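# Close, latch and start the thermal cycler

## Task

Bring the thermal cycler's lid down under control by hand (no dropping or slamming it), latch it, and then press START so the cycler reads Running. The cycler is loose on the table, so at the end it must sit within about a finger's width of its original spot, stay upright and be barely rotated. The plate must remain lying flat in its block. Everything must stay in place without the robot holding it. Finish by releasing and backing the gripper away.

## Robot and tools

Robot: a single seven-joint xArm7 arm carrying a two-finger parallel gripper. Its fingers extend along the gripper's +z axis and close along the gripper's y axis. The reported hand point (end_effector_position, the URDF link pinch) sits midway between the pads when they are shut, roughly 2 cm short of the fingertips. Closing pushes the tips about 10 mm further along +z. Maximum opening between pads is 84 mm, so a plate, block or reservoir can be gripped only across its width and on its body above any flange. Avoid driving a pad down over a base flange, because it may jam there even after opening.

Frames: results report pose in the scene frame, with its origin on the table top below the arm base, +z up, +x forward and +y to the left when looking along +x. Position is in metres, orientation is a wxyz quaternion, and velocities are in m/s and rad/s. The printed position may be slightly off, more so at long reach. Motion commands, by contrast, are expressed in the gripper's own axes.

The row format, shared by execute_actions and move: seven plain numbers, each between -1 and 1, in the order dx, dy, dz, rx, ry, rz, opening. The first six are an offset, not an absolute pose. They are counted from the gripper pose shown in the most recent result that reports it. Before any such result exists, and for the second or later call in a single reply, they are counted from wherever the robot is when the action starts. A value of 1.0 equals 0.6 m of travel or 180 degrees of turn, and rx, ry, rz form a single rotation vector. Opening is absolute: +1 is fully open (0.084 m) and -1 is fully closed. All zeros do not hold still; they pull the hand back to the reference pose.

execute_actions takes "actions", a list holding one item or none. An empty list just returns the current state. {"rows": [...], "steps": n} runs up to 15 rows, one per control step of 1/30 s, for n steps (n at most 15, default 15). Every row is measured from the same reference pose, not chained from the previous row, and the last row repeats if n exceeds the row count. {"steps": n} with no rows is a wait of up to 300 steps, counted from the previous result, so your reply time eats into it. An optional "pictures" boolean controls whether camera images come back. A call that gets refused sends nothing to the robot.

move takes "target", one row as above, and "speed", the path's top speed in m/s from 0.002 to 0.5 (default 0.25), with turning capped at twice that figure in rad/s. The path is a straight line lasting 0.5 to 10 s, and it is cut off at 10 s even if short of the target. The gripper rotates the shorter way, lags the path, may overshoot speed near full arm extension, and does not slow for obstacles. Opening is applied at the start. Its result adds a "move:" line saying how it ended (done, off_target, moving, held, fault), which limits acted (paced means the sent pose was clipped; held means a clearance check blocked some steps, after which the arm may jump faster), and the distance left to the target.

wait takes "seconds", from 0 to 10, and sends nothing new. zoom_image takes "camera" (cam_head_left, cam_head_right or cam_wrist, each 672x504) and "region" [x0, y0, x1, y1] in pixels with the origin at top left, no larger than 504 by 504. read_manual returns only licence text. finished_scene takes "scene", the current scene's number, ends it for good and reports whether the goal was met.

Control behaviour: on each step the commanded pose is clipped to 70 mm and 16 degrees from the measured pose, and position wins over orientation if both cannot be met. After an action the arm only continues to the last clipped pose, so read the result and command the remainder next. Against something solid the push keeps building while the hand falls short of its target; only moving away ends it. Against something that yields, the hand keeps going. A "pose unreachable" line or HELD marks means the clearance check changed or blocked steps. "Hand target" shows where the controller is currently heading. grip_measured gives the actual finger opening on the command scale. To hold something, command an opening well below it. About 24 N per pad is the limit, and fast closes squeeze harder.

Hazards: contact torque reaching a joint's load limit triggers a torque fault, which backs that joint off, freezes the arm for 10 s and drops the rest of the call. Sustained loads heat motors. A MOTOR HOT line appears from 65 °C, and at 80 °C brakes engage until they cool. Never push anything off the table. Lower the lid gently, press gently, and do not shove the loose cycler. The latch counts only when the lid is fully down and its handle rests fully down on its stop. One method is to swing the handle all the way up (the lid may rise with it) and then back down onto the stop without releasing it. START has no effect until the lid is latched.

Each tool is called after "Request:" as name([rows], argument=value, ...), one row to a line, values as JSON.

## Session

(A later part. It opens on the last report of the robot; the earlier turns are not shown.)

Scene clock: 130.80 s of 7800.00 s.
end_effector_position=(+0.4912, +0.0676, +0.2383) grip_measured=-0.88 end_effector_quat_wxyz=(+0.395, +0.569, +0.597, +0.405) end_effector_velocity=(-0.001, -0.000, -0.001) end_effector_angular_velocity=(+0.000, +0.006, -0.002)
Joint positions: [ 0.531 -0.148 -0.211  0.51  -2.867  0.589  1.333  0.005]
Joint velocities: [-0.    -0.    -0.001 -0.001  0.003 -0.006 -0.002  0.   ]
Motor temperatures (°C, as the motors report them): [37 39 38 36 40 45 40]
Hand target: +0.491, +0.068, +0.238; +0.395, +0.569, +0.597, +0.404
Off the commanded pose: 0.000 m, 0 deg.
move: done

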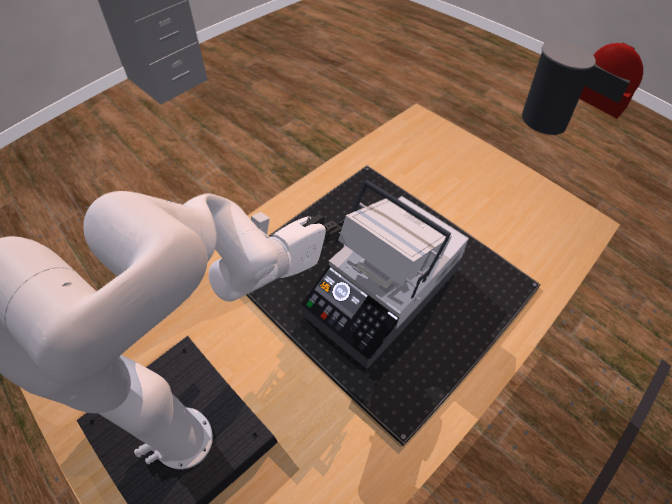

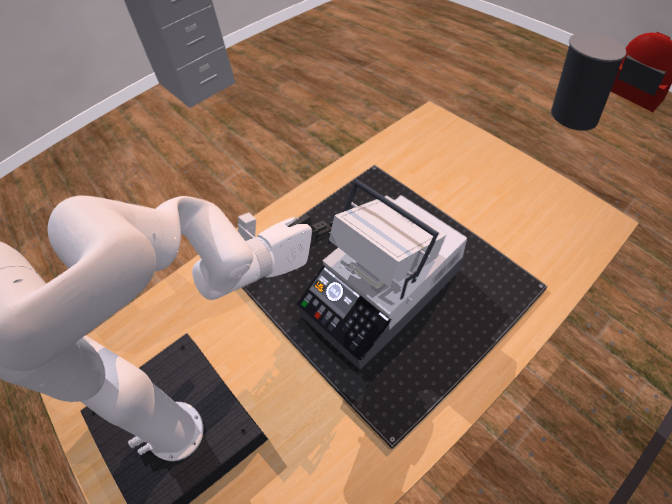

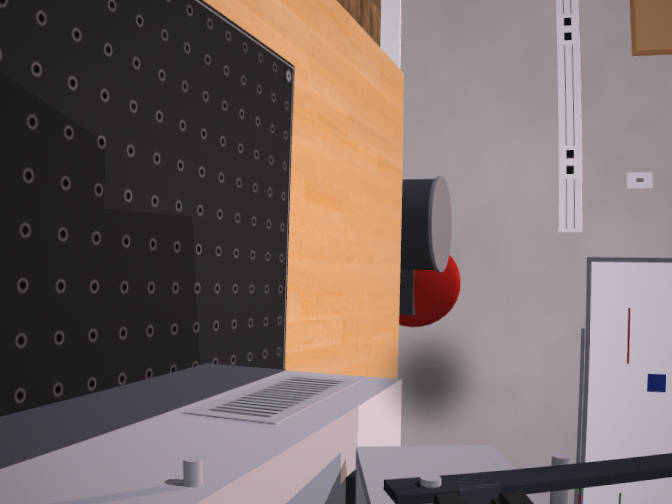

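Request:
move(target=[0,-0.066,0.002,0.04,0,0,-1], speed=0.025)

Request:
zoom_image(camera="cam_head_left", region=[270, 170, 470, 370])

Scene clock: 135.13 s of 7800.00 s.
end_effector_position=(+0.4789, +0.0668, +0.2018) grip_measured=-0.88 end_effector_quat_wxyz=(+0.359, +0.592, +0.621, +0.367) end_effector_velocity=(-0.001, -0.001, -0.002) end_effector_angular_velocity=(-0.000, +0.008, -0.001)
Joint positions: [ 0.529 -0.085 -0.216  0.531 -2.854  0.504  1.337  0.005]
Joint velocities: [-0.     0.003 -0.001 -0.001  0.    -0.005  0.001  0.   ]
Motor temperatures (°C, as the motors report them): [37 39 38 36 40 45 40]
Hand target: +0.478, +0.067, +0.201; +0.358, +0.593, +0.621, +0.366
Off the commanded pose: 0.001 m, 0 deg.
move: done

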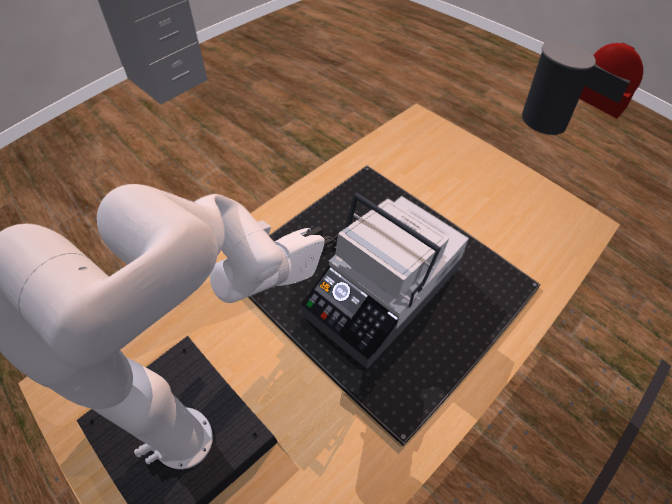

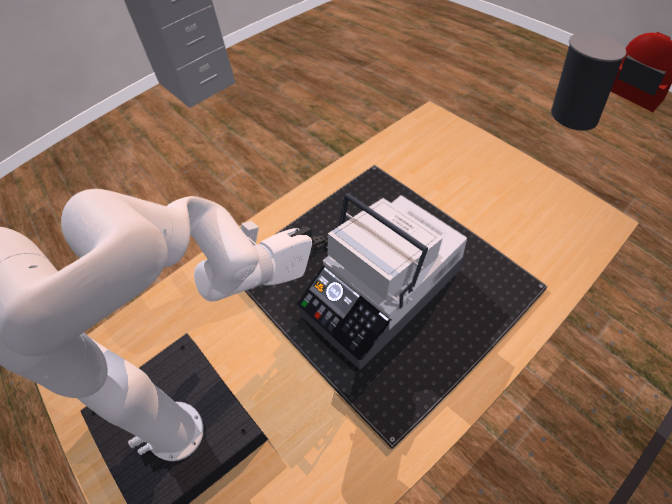

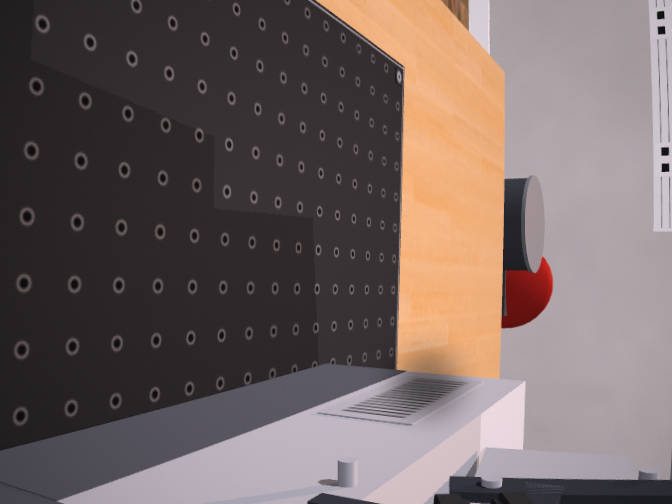

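Region (270, 170, 470, 370) of cam_head_left's 672x504 image, scaled by 2.520, with more detail than that image has.

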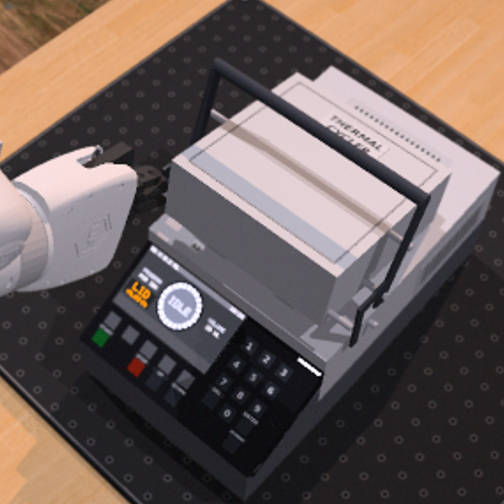

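Request:
move(target=[0,-0.031,0.012,0,0,0,-1], speed=0.015)

Request:
zoom_image(camera="cam_head_right", region=[270, 170, 470, 370])

Scene clock: 137.57 s of 7800.00 s.
end_effector_position=(+0.4762, +0.0667, +0.1821) grip_measured=-0.88 end_effector_quat_wxyz=(+0.359, +0.592, +0.621, +0.367) end_effector_velocity=(-0.000, -0.000, -0.002) end_effector_angular_velocity=(+0.001, +0.000, -0.001)
Joint positions: [ 0.536 -0.032 -0.213  0.515 -2.88   0.569  1.383  0.005]
Joint velocities: [-0.     0.006  0.001 -0.001 -0.001  0.006  0.005 -0.   ]
Motor temperatures (°C, as the motors report them): [37 39 38 36 40 45 40]
Hand target: +0.476, +0.066, +0.182; +0.359, +0.592, +0.621, +0.367
Off the commanded pose: 0.000 m, 0 deg.
move: done

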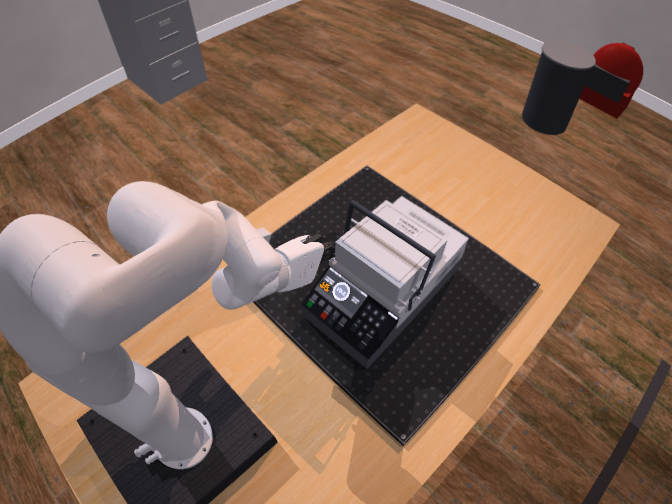

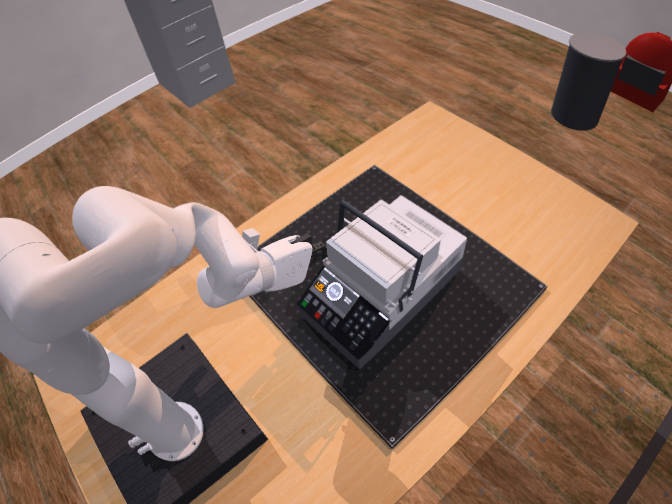

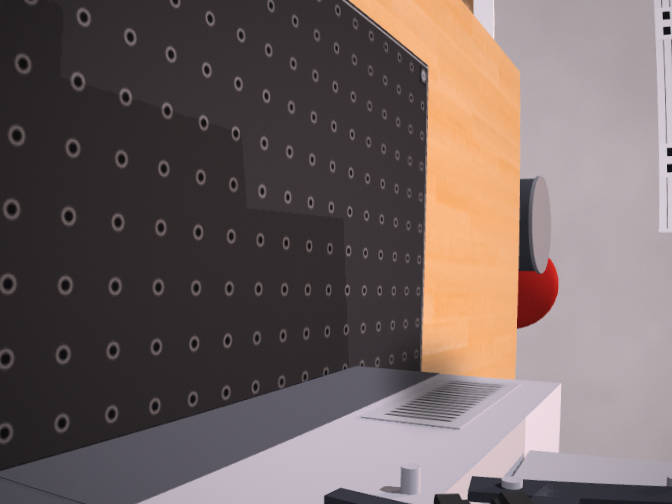

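Region (270, 170, 470, 370) of cam_head_right's 672x504 image, scaled by 2.520, with more detail than that image has.

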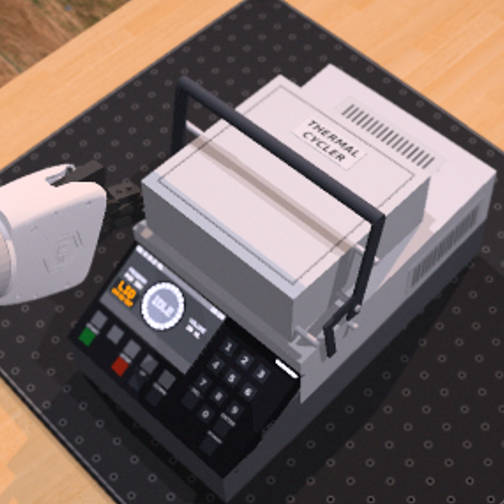

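Request:
move(target=[0,-0.018,0.009,0,0,0,-1], speed=0.012)

Request:
zoom_image(camera="cam_head_right", region=[270, 170, 470, 370])

Scene clock: 139.53 s of 7800.00 s.
end_effector_position=(+0.4770, +0.0665, +0.1714) grip_measured=-0.88 end_effector_quat_wxyz=(+0.360, +0.592, +0.620, +0.368) end_effector_velocity=(-0.001, +0.000, -0.002) end_effector_angular_velocity=(+0.001, +0.002, +0.001)
Joint positions: [ 0.538  0.005 -0.212  0.513 -2.894  0.609  1.409  0.005]
Joint velocities: [ 0.001  0.003  0.001 -0.002 -0.002  0.003  0.004  0.   ]
Motor temperatures (°C, as the motors report them): [37 39 38 36 40 45 40]
Hand target: +0.476, +0.066, +0.170; +0.359, +0.592, +0.621, +0.367
Off the commanded pose: 0.002 m, 0 deg.
move: done

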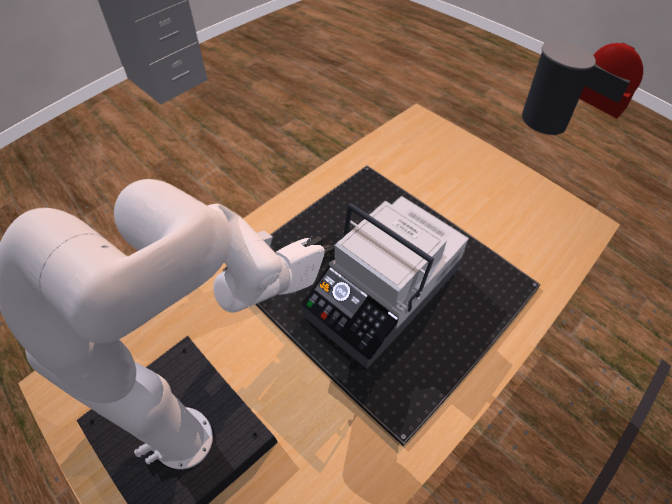

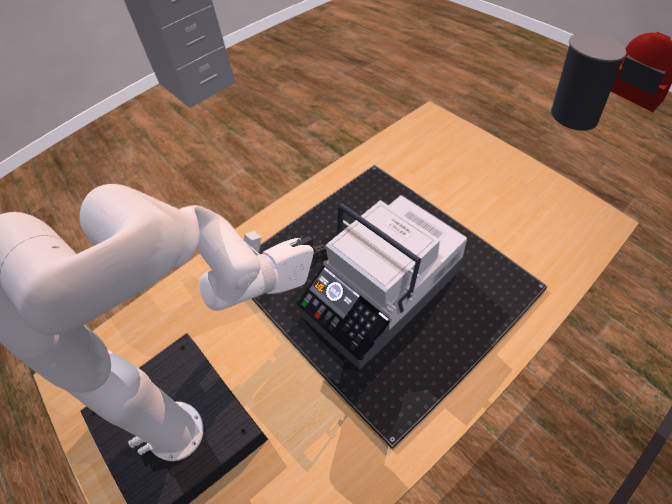

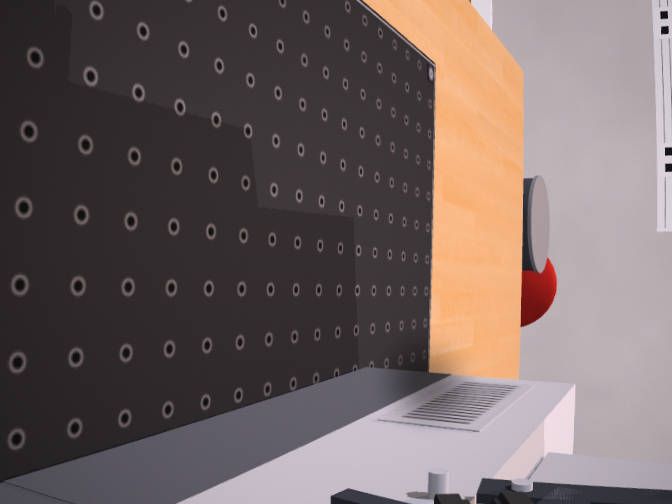

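Region (270, 170, 470, 370) of cam_head_right's 672x504 image, scaled by 2.520, with more detail than that image has.

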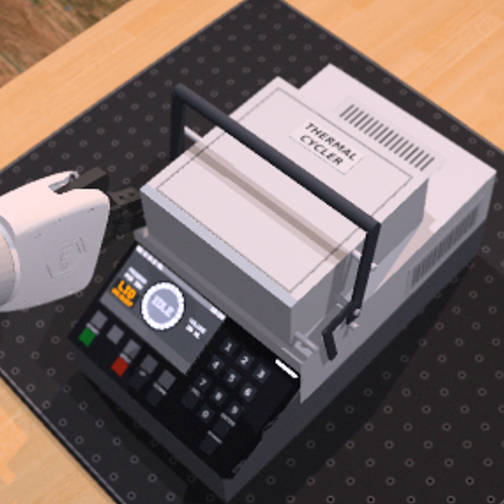

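Request:
move(target=[0,0.005,0,0,0,0,-0.7], speed=0.02)

Request:
move(target=[0,0.03,-0.09,0,0,0,-0.7], speed=0.08)

Request:
move(target=[0,0.25,-0.08,0.1,0,0,-0.3], speed=0.15)

Request:
move(target=[-0.14,0.05,0.03,0,0,0,-0.3], speed=0.15)

Scene clock: 142.20 s of 7800.00 s.
end_effector_position=(+0.4771, +0.0664, +0.1725) grip_measured=-0.72 end_effector_quat_wxyz=(+0.359, +0.592, +0.621, +0.367) end_effector_velocity=(+0.002, +0.001, +0.003) end_effector_angular_velocity=(+0.002, -0.007, -0.000)
Joint positions: [ 0.538  0.001 -0.213  0.516 -2.892  0.598  1.405  0.013]
Joint velocities: [ 0.    -0.004  0.     0.005  0.001 -0.001 -0.001 -0.   ]
Motor temperatures (°C, as the motors report them): [37 39 38 36 40 45 40]
Hand target: +0.478, +0.067, +0.174; +0.360, +0.592, +0.620, +0.368
Off the commanded pose: 0.002 m, 0 deg.
move: done

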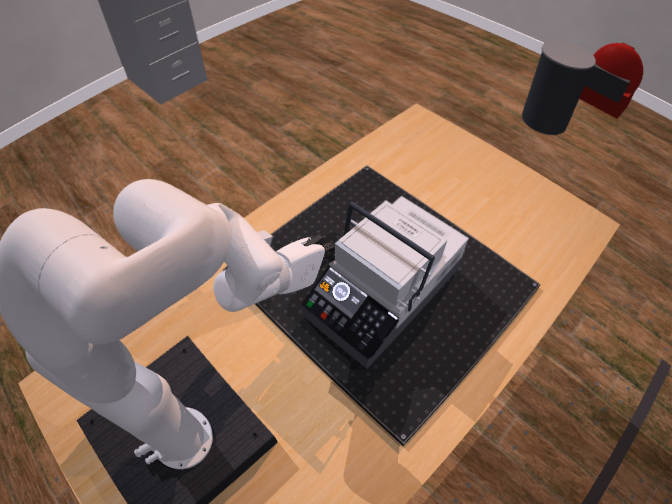

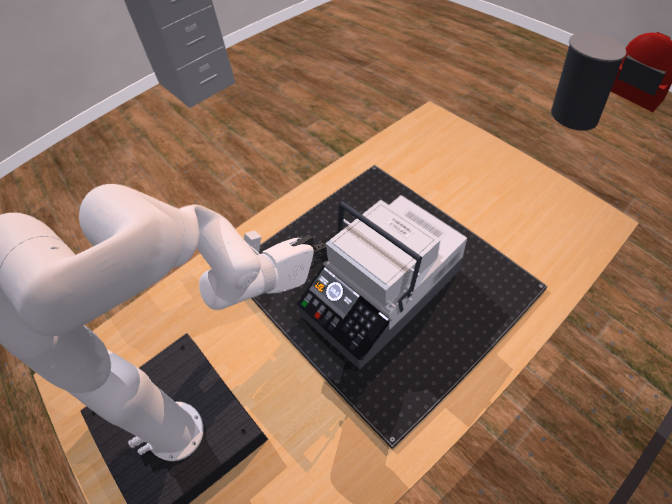

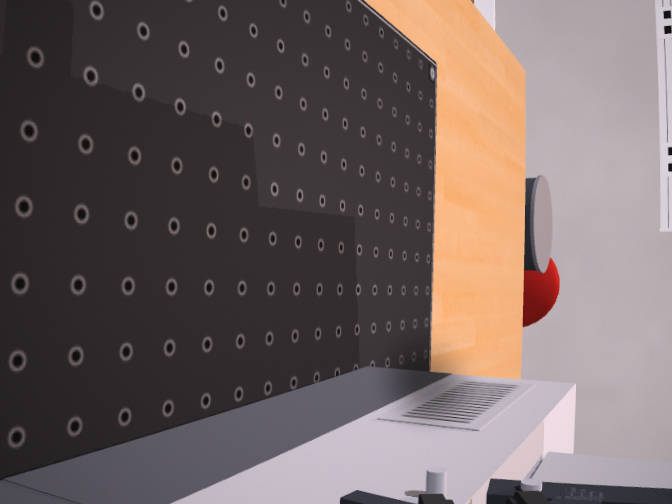

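Scene clock: 143.33 s of 7800.00 s.
end_effector_position=(+0.4381, +0.0652, +0.2138) grip_measured=-0.72 end_effector_quat_wxyz=(+0.359, +0.592, +0.621, +0.367) end_effector_velocity=(-0.001, +0.000, +0.002) end_effector_angular_velocity=(-0.000, -0.000, +0.000)
Joint positions: [ 0.518 -0.258 -0.202  0.398 -2.791  0.48   1.25   0.012]
Joint velocities: [-0.002 -0.008  0.002 -0.002  0.005 -0.005 -0.007 -0.   ]
Motor temperatures (°C, as the motors report them): [37 39 38 36 40 45 40]
Hand target: +0.438, +0.065, +0.214; +0.359, +0.592, +0.621, +0.367
Off the commanded pose: 0.000 m, 0 deg.
move: done

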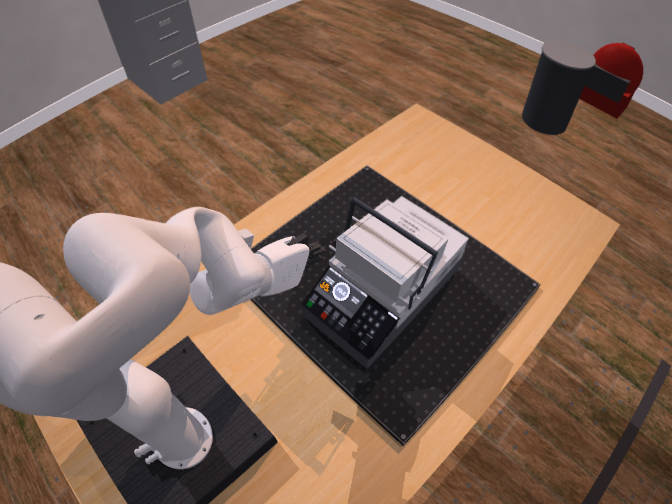

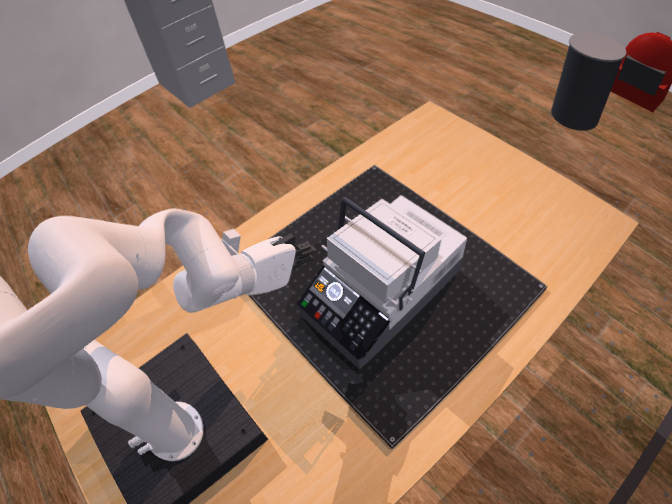

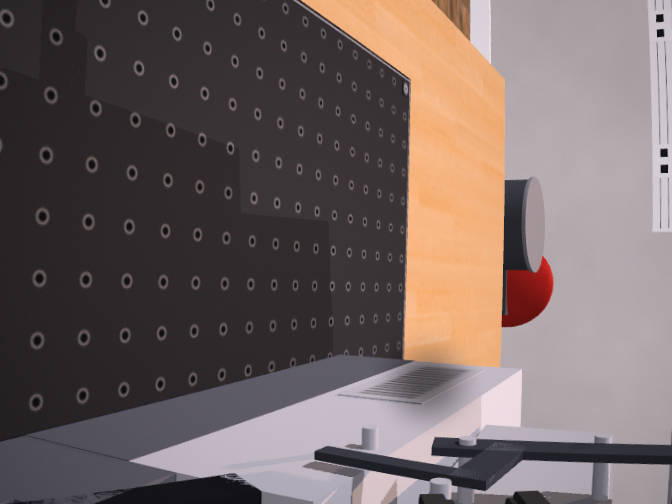

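Scene clock: 145.47 s of 7800.00 s.
end_effector_position=(+0.4664, +0.0688, +0.3689) grip_measured=-0.32 end_effector_quat_wxyz=(+0.260, +0.640, +0.671, +0.267) end_effector_velocity=(+0.000, +0.000, +0.001) end_effector_angular_velocity=(-0.007, +0.005, -0.006)
Joint positions: [-0.696 -0.361  0.798  1.061 -2.661 -0.554  1.24   0.03 ]
Joint velocities: [-0.028 -0.003  0.031  0.013 -0.015 -0.01   0.022 -0.   ]
Motor temperatures (°C, as the motors report them): [37 39 38 36 40 45 40]
Hand target: +0.466, +0.069, +0.369; +0.260, +0.640, +0.671, +0.267
Off the commanded pose: 0.001 m, 0 deg.
move: done

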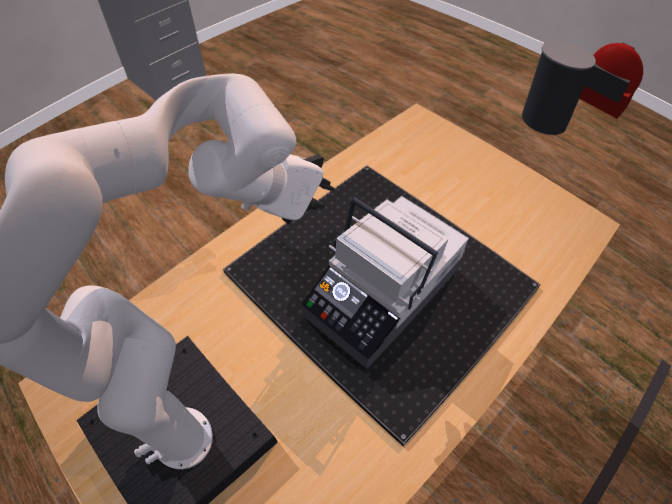

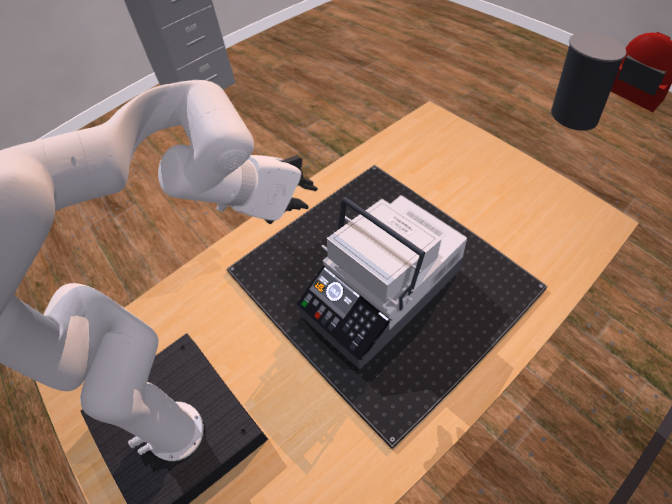

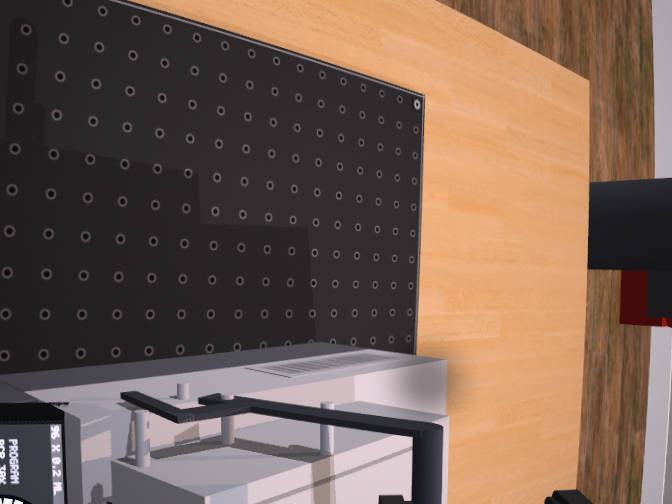

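Scene clock: 146.47 s of 7800.00 s.
end_effector_position=(+0.5039, -0.0130, +0.3776) grip_measured=-0.32 end_effector_quat_wxyz=(+0.261, +0.640, +0.672, +0.268) end_effector_velocity=(+0.002, -0.004, +0.001) end_effector_angular_velocity=(-0.000, -0.000, -0.002)
Joint positions: [-0.74  -0.157  0.689  1.194 -2.709 -0.567  1.082  0.03 ]
Joint velocities: [-0.005  0.008 -0.003  0.008 -0.004 -0.002 -0.003 -0.   ]
Motor temperatures (°C, as the motors report them): [37 39 38 36 40 45 40]
Hand target: +0.504, -0.014, +0.378; +0.261, +0.640, +0.671, +0.268
Off the commanded pose: 0.001 m, 0 deg.
move: done

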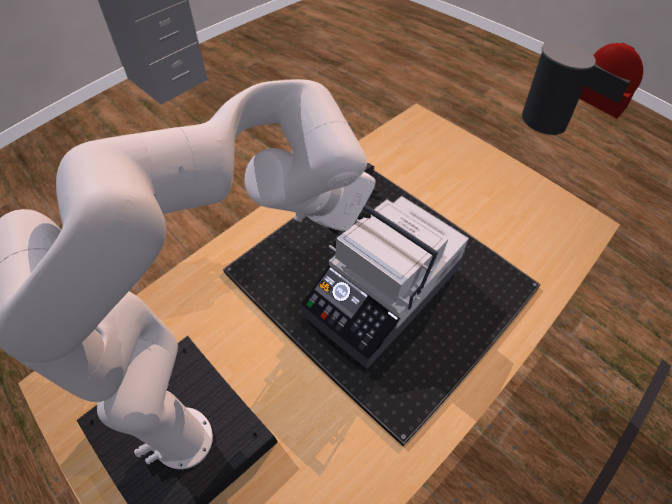

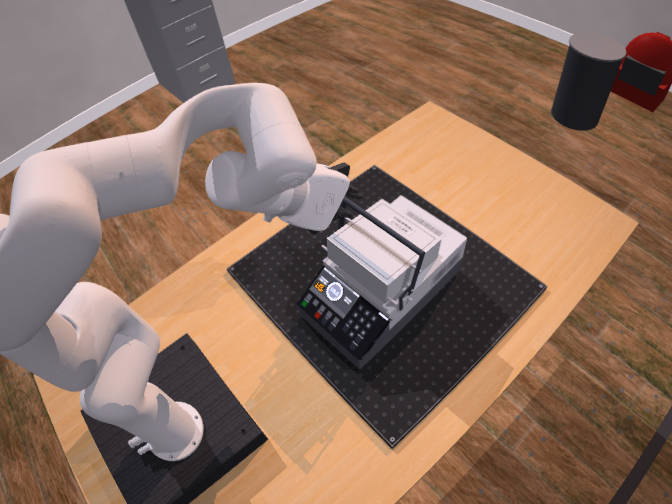

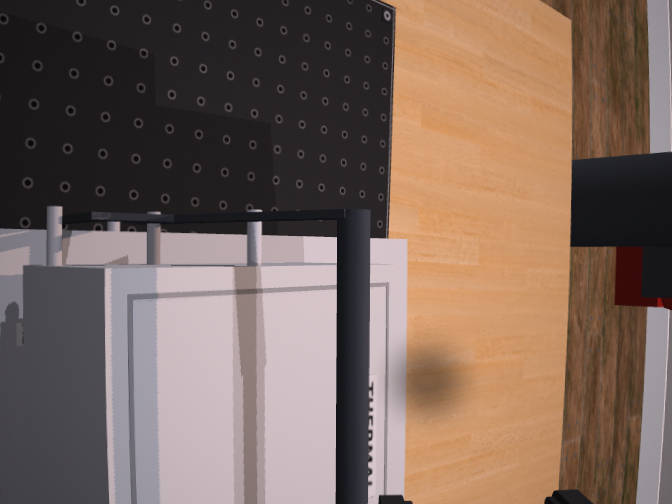

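Request:
move(target=[0,0,0.12,0,0,0,-1], speed=0.1)

Request:
move(target=[0,0,0.06,0,0,0,-1], speed=0.04)

Scene clock: 150.80 s of 7800.00 s.
end_effector_position=(+0.5535, -0.0116, +0.3256) grip_measured=-1.00 end_effector_quat_wxyz=(+0.260, +0.640, +0.672, +0.268) end_effector_velocity=(+0.001, -0.001, -0.001) end_effector_angular_velocity=(-0.011, +0.010, -0.015)
Joint positions: [-0.59   0.098  0.757  1.28  -3.257 -0.419  1.597  0.   ]
Joint velocities: [ 0.065  0.006 -0.037  0.008 -0.093 -0.014  0.107  0.   ]
Motor temperatures (°C, as the motors report them): [37 39 38 36 40 45 40]
Hand target: +0.554, -0.012, +0.325; +0.260, +0.640, +0.671, +0.267
Off the commanded pose: 0.001 m, 0 deg.
move: done

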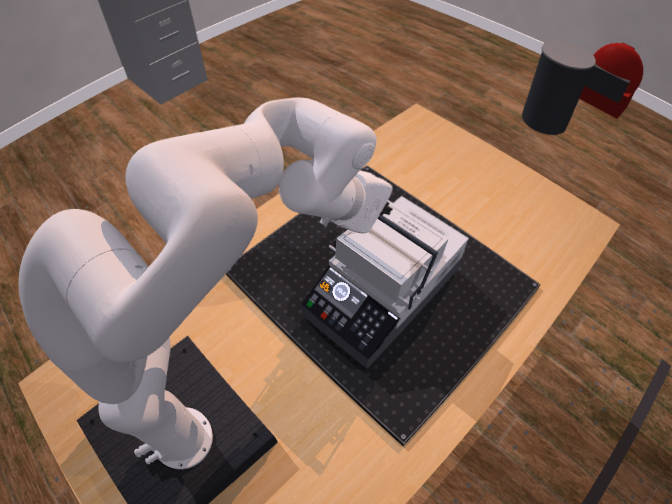

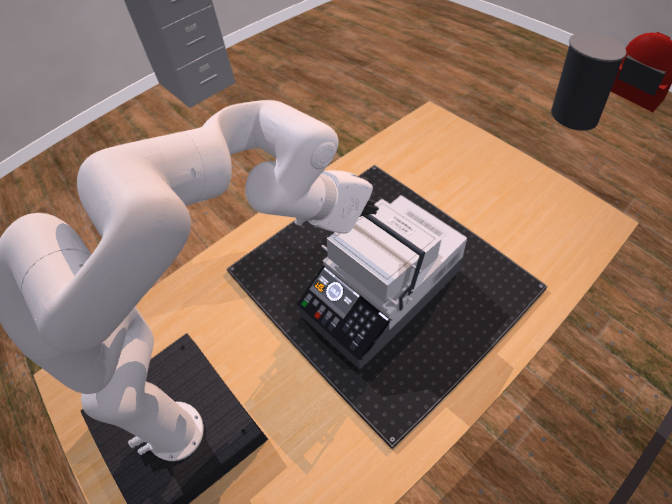

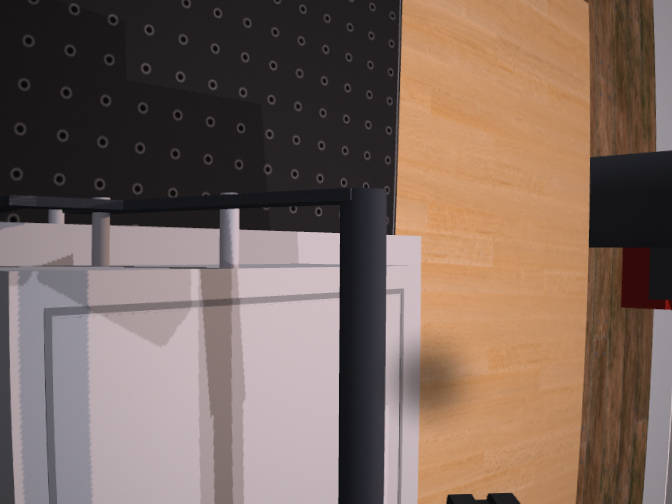

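Scene clock: 152.03 s of 7800.00 s.
end_effector_position=(+0.5783, -0.0108, +0.2997) grip_measured=-1.00 end_effector_quat_wxyz=(+0.260, +0.640, +0.671, +0.268) end_effector_velocity=(+0.001, -0.001, -0.002) end_effector_angular_velocity=(-0.001, +0.001, -0.006)
Joint positions: [-0.404  0.201  0.636  1.318 -3.481 -0.378  1.812  0.   ]
Joint velocities: [ 0.02   0.004 -0.018  0.001 -0.017  0.001  0.021  0.   ]
Motor temperatures (°C, as the motors report them): [37 39 38 36 40 45 40]
Hand target: +0.578, -0.011, +0.299; +0.260, +0.640, +0.671, +0.268
Off the commanded pose: 0.000 m, 0 deg.
move: done

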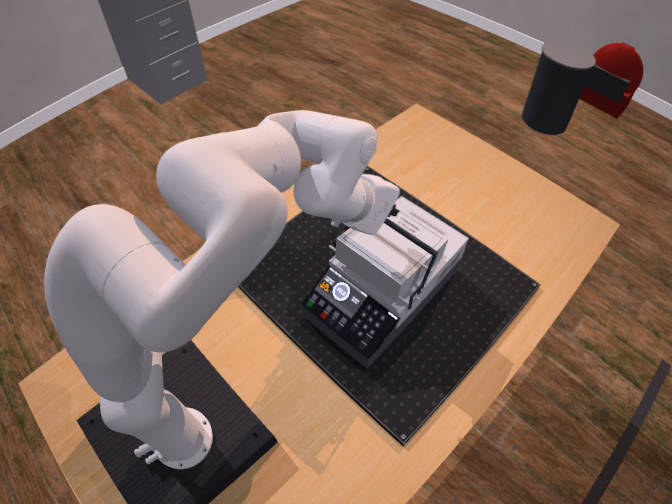

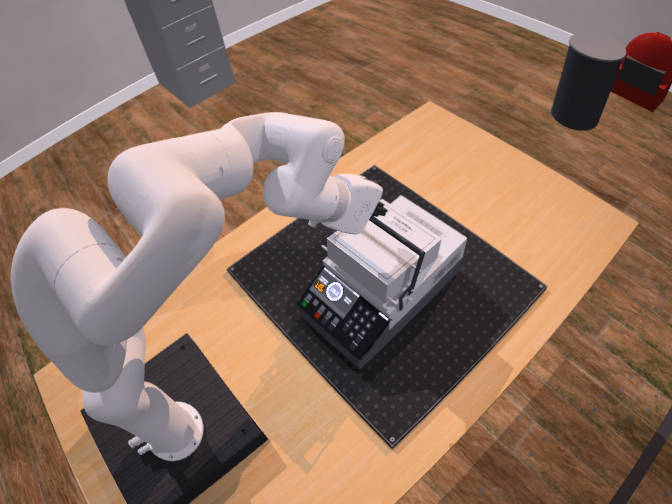

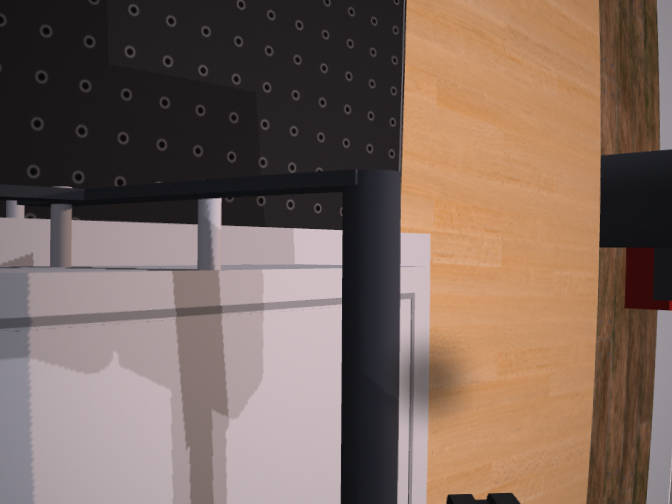

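Request:
move(target=[0,-0.065,-0.03,0,0,0,-1], speed=0.03)

Request:
move(target=[0,-0.065,-0.01,0,0,0,-1], speed=0.03)

Scene clock: 157.27 s of 7800.00 s.
end_effector_position=(+0.5389, -0.0125, +0.2870) grip_measured=-1.00 end_effector_quat_wxyz=(+0.262, +0.640, +0.671, +0.268) end_effector_velocity=(-0.001, -0.000, -0.000) end_effector_angular_velocity=(+0.008, -0.003, +0.009)
Joint positions: [-0.647  0.074  0.792  1.142 -3.223 -0.297  1.565  0.   ]
Joint velocities: [-0.092  0.001  0.063 -0.004  0.101  0.006 -0.12   0.   ]
Motor temperatures (°C, as the motors report them): [37 39 38 36 40 45 40]
Hand target: +0.538, -0.013, +0.286; +0.261, +0.640, +0.671, +0.268
Off the commanded pose: 0.002 m, 0 deg.
After step 90, 0.47 s passed at rest.
move: done

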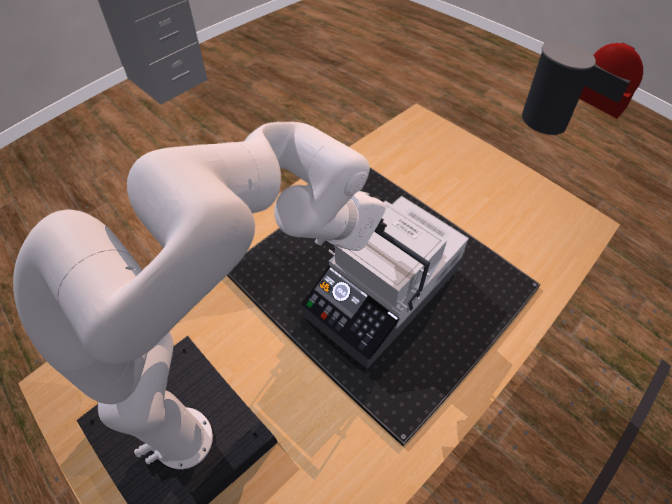

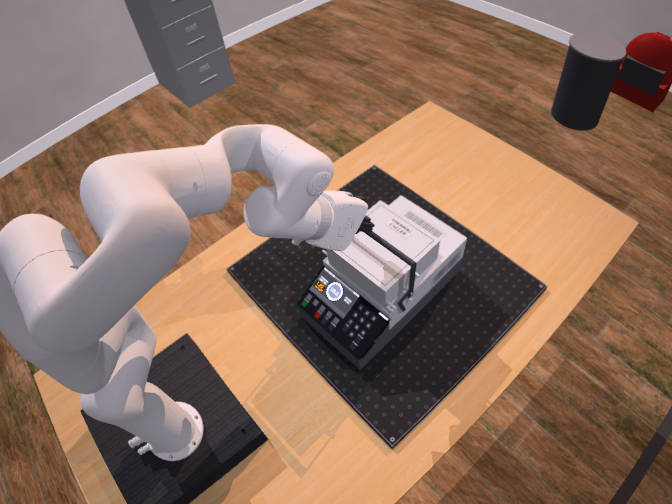

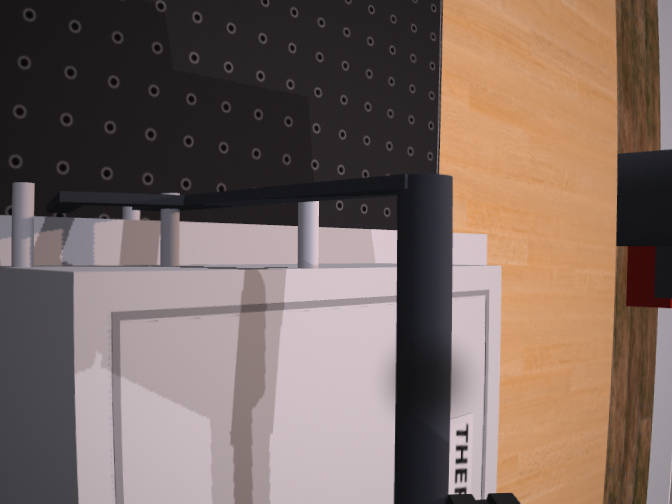

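Scene clock: 158.83 s of 7800.00 s.
end_effector_position=(+0.5197, -0.0140, +0.2808) grip_measured=-1.00 end_effector_quat_wxyz=(+0.276, +0.640, +0.666, +0.264) end_effector_velocity=(-0.003, -0.001, +0.000) end_effector_angular_velocity=(+0.002, +0.000, +0.004)
Joint positions: [-0.767 -0.023  0.821  1.029 -2.875 -0.244  1.213  0.   ]
Joint velocities: [ 0.102 -0.015 -0.158 -0.026  0.213 -0.001 -0.241  0.   ]
Motor temperatures (°C, as the motors report them): [37 39 38 36 40 45 40]
Hand target: +0.507, -0.014, +0.265; +0.263, +0.646, +0.670, +0.254
Off the commanded pose: 0.021 m, 2 deg.
move: off_target

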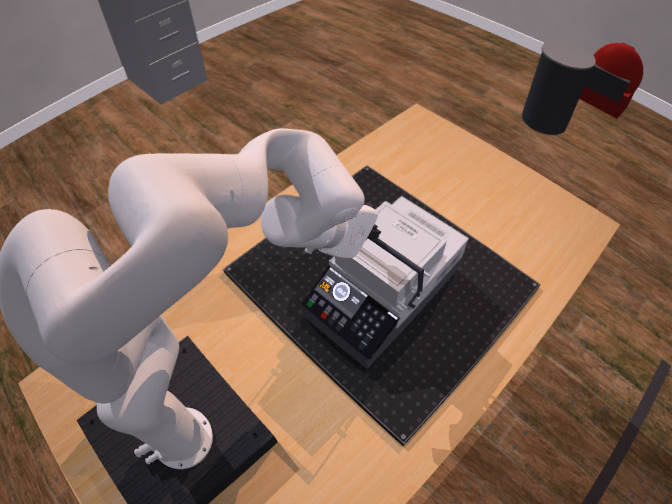

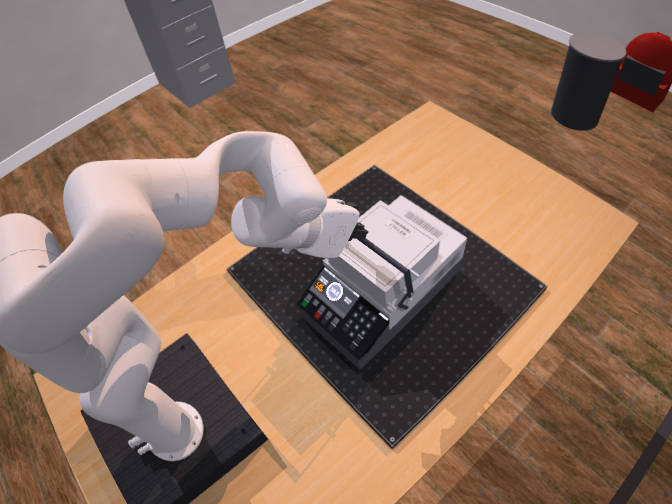

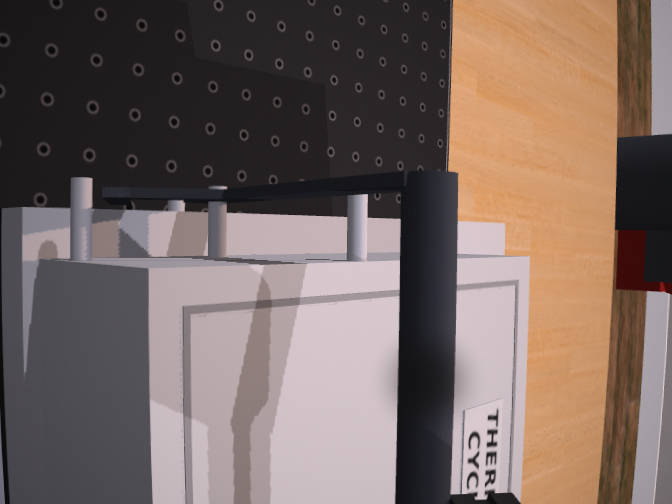

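Request:
zoom_image(camera="cam_head_right", region=[340, 220, 460, 340])

Region (340, 220, 460, 340) of cam_head_right's 672x504 image, scaled by 4.200, with more detail than that image has.

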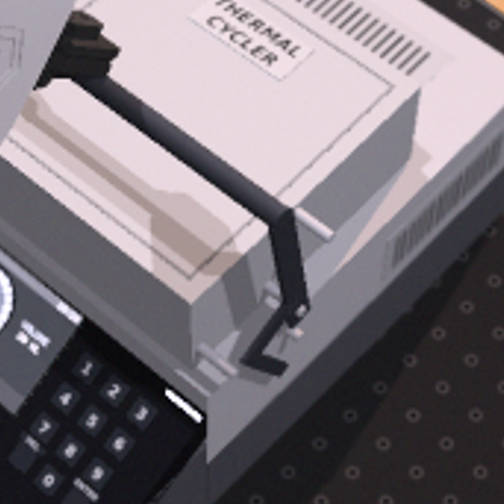

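Request:
move(target=[0,-0.07,0,0,0,0,-1], speed=0.02)

Request:
zoom_image(camera="cam_head_right", region=[320, 200, 480, 360])

Scene clock: 164.40 s of 7800.00 s.
end_effector_position=(+0.5029, -0.0168, +0.2751) grip_measured=-1.00 end_effector_quat_wxyz=(+0.299, +0.637, +0.660, +0.264) end_effector_velocity=(-0.003, +0.001, -0.001) end_effector_angular_velocity=(+0.010, -0.012, +0.008)
Joint positions: [-0.265 -0.093  0.303  0.91  -2.789 -0.162  1.114  0.   ]
Joint velocities: [ 0.348 -0.001 -0.326 -0.016 -0.1    0.022  0.095  0.   ]
Motor temperatures (°C, as the motors report them): [37 39 38 36 40 45 40]
Hand target: +0.490, -0.015, +0.252; +0.279, +0.645, +0.665, +0.253
Off the commanded pose: 0.027 m, 3 deg.
After step 90, 0.20 s passed at rest.
move: off_target

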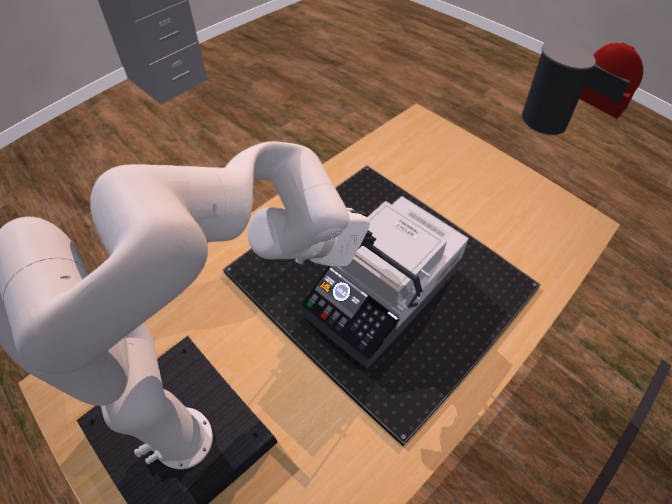

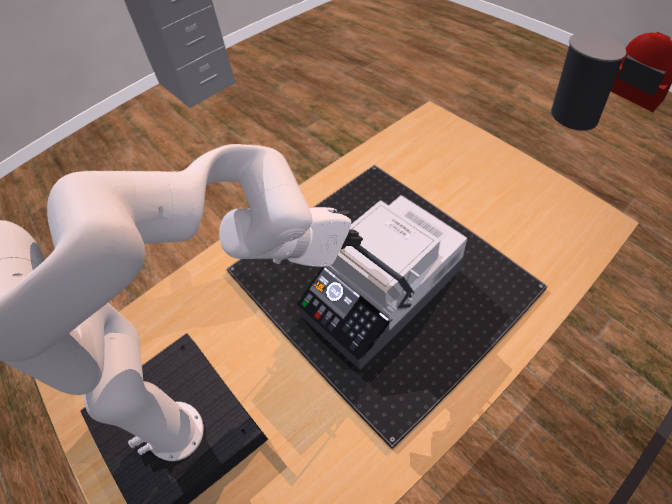

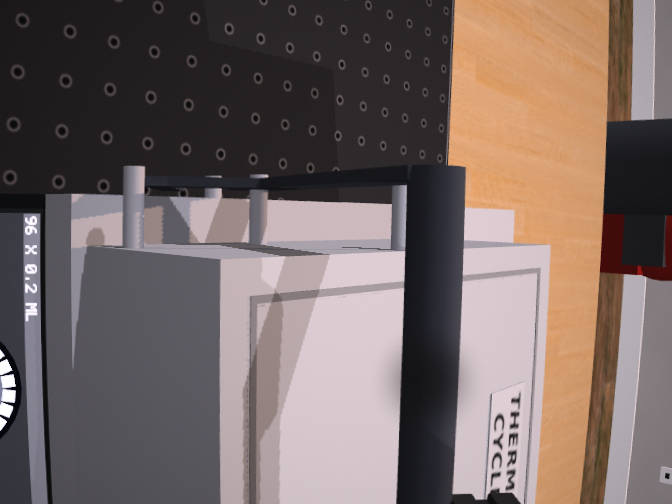

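Region (320, 200, 480, 360) of cam_head_right's 672x504 image, scaled by 3.150, with more detail than that image has.

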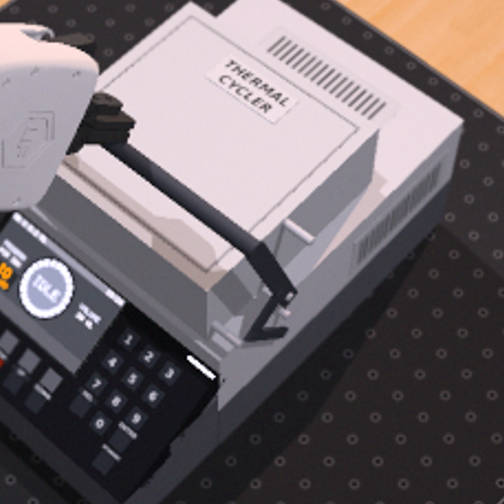

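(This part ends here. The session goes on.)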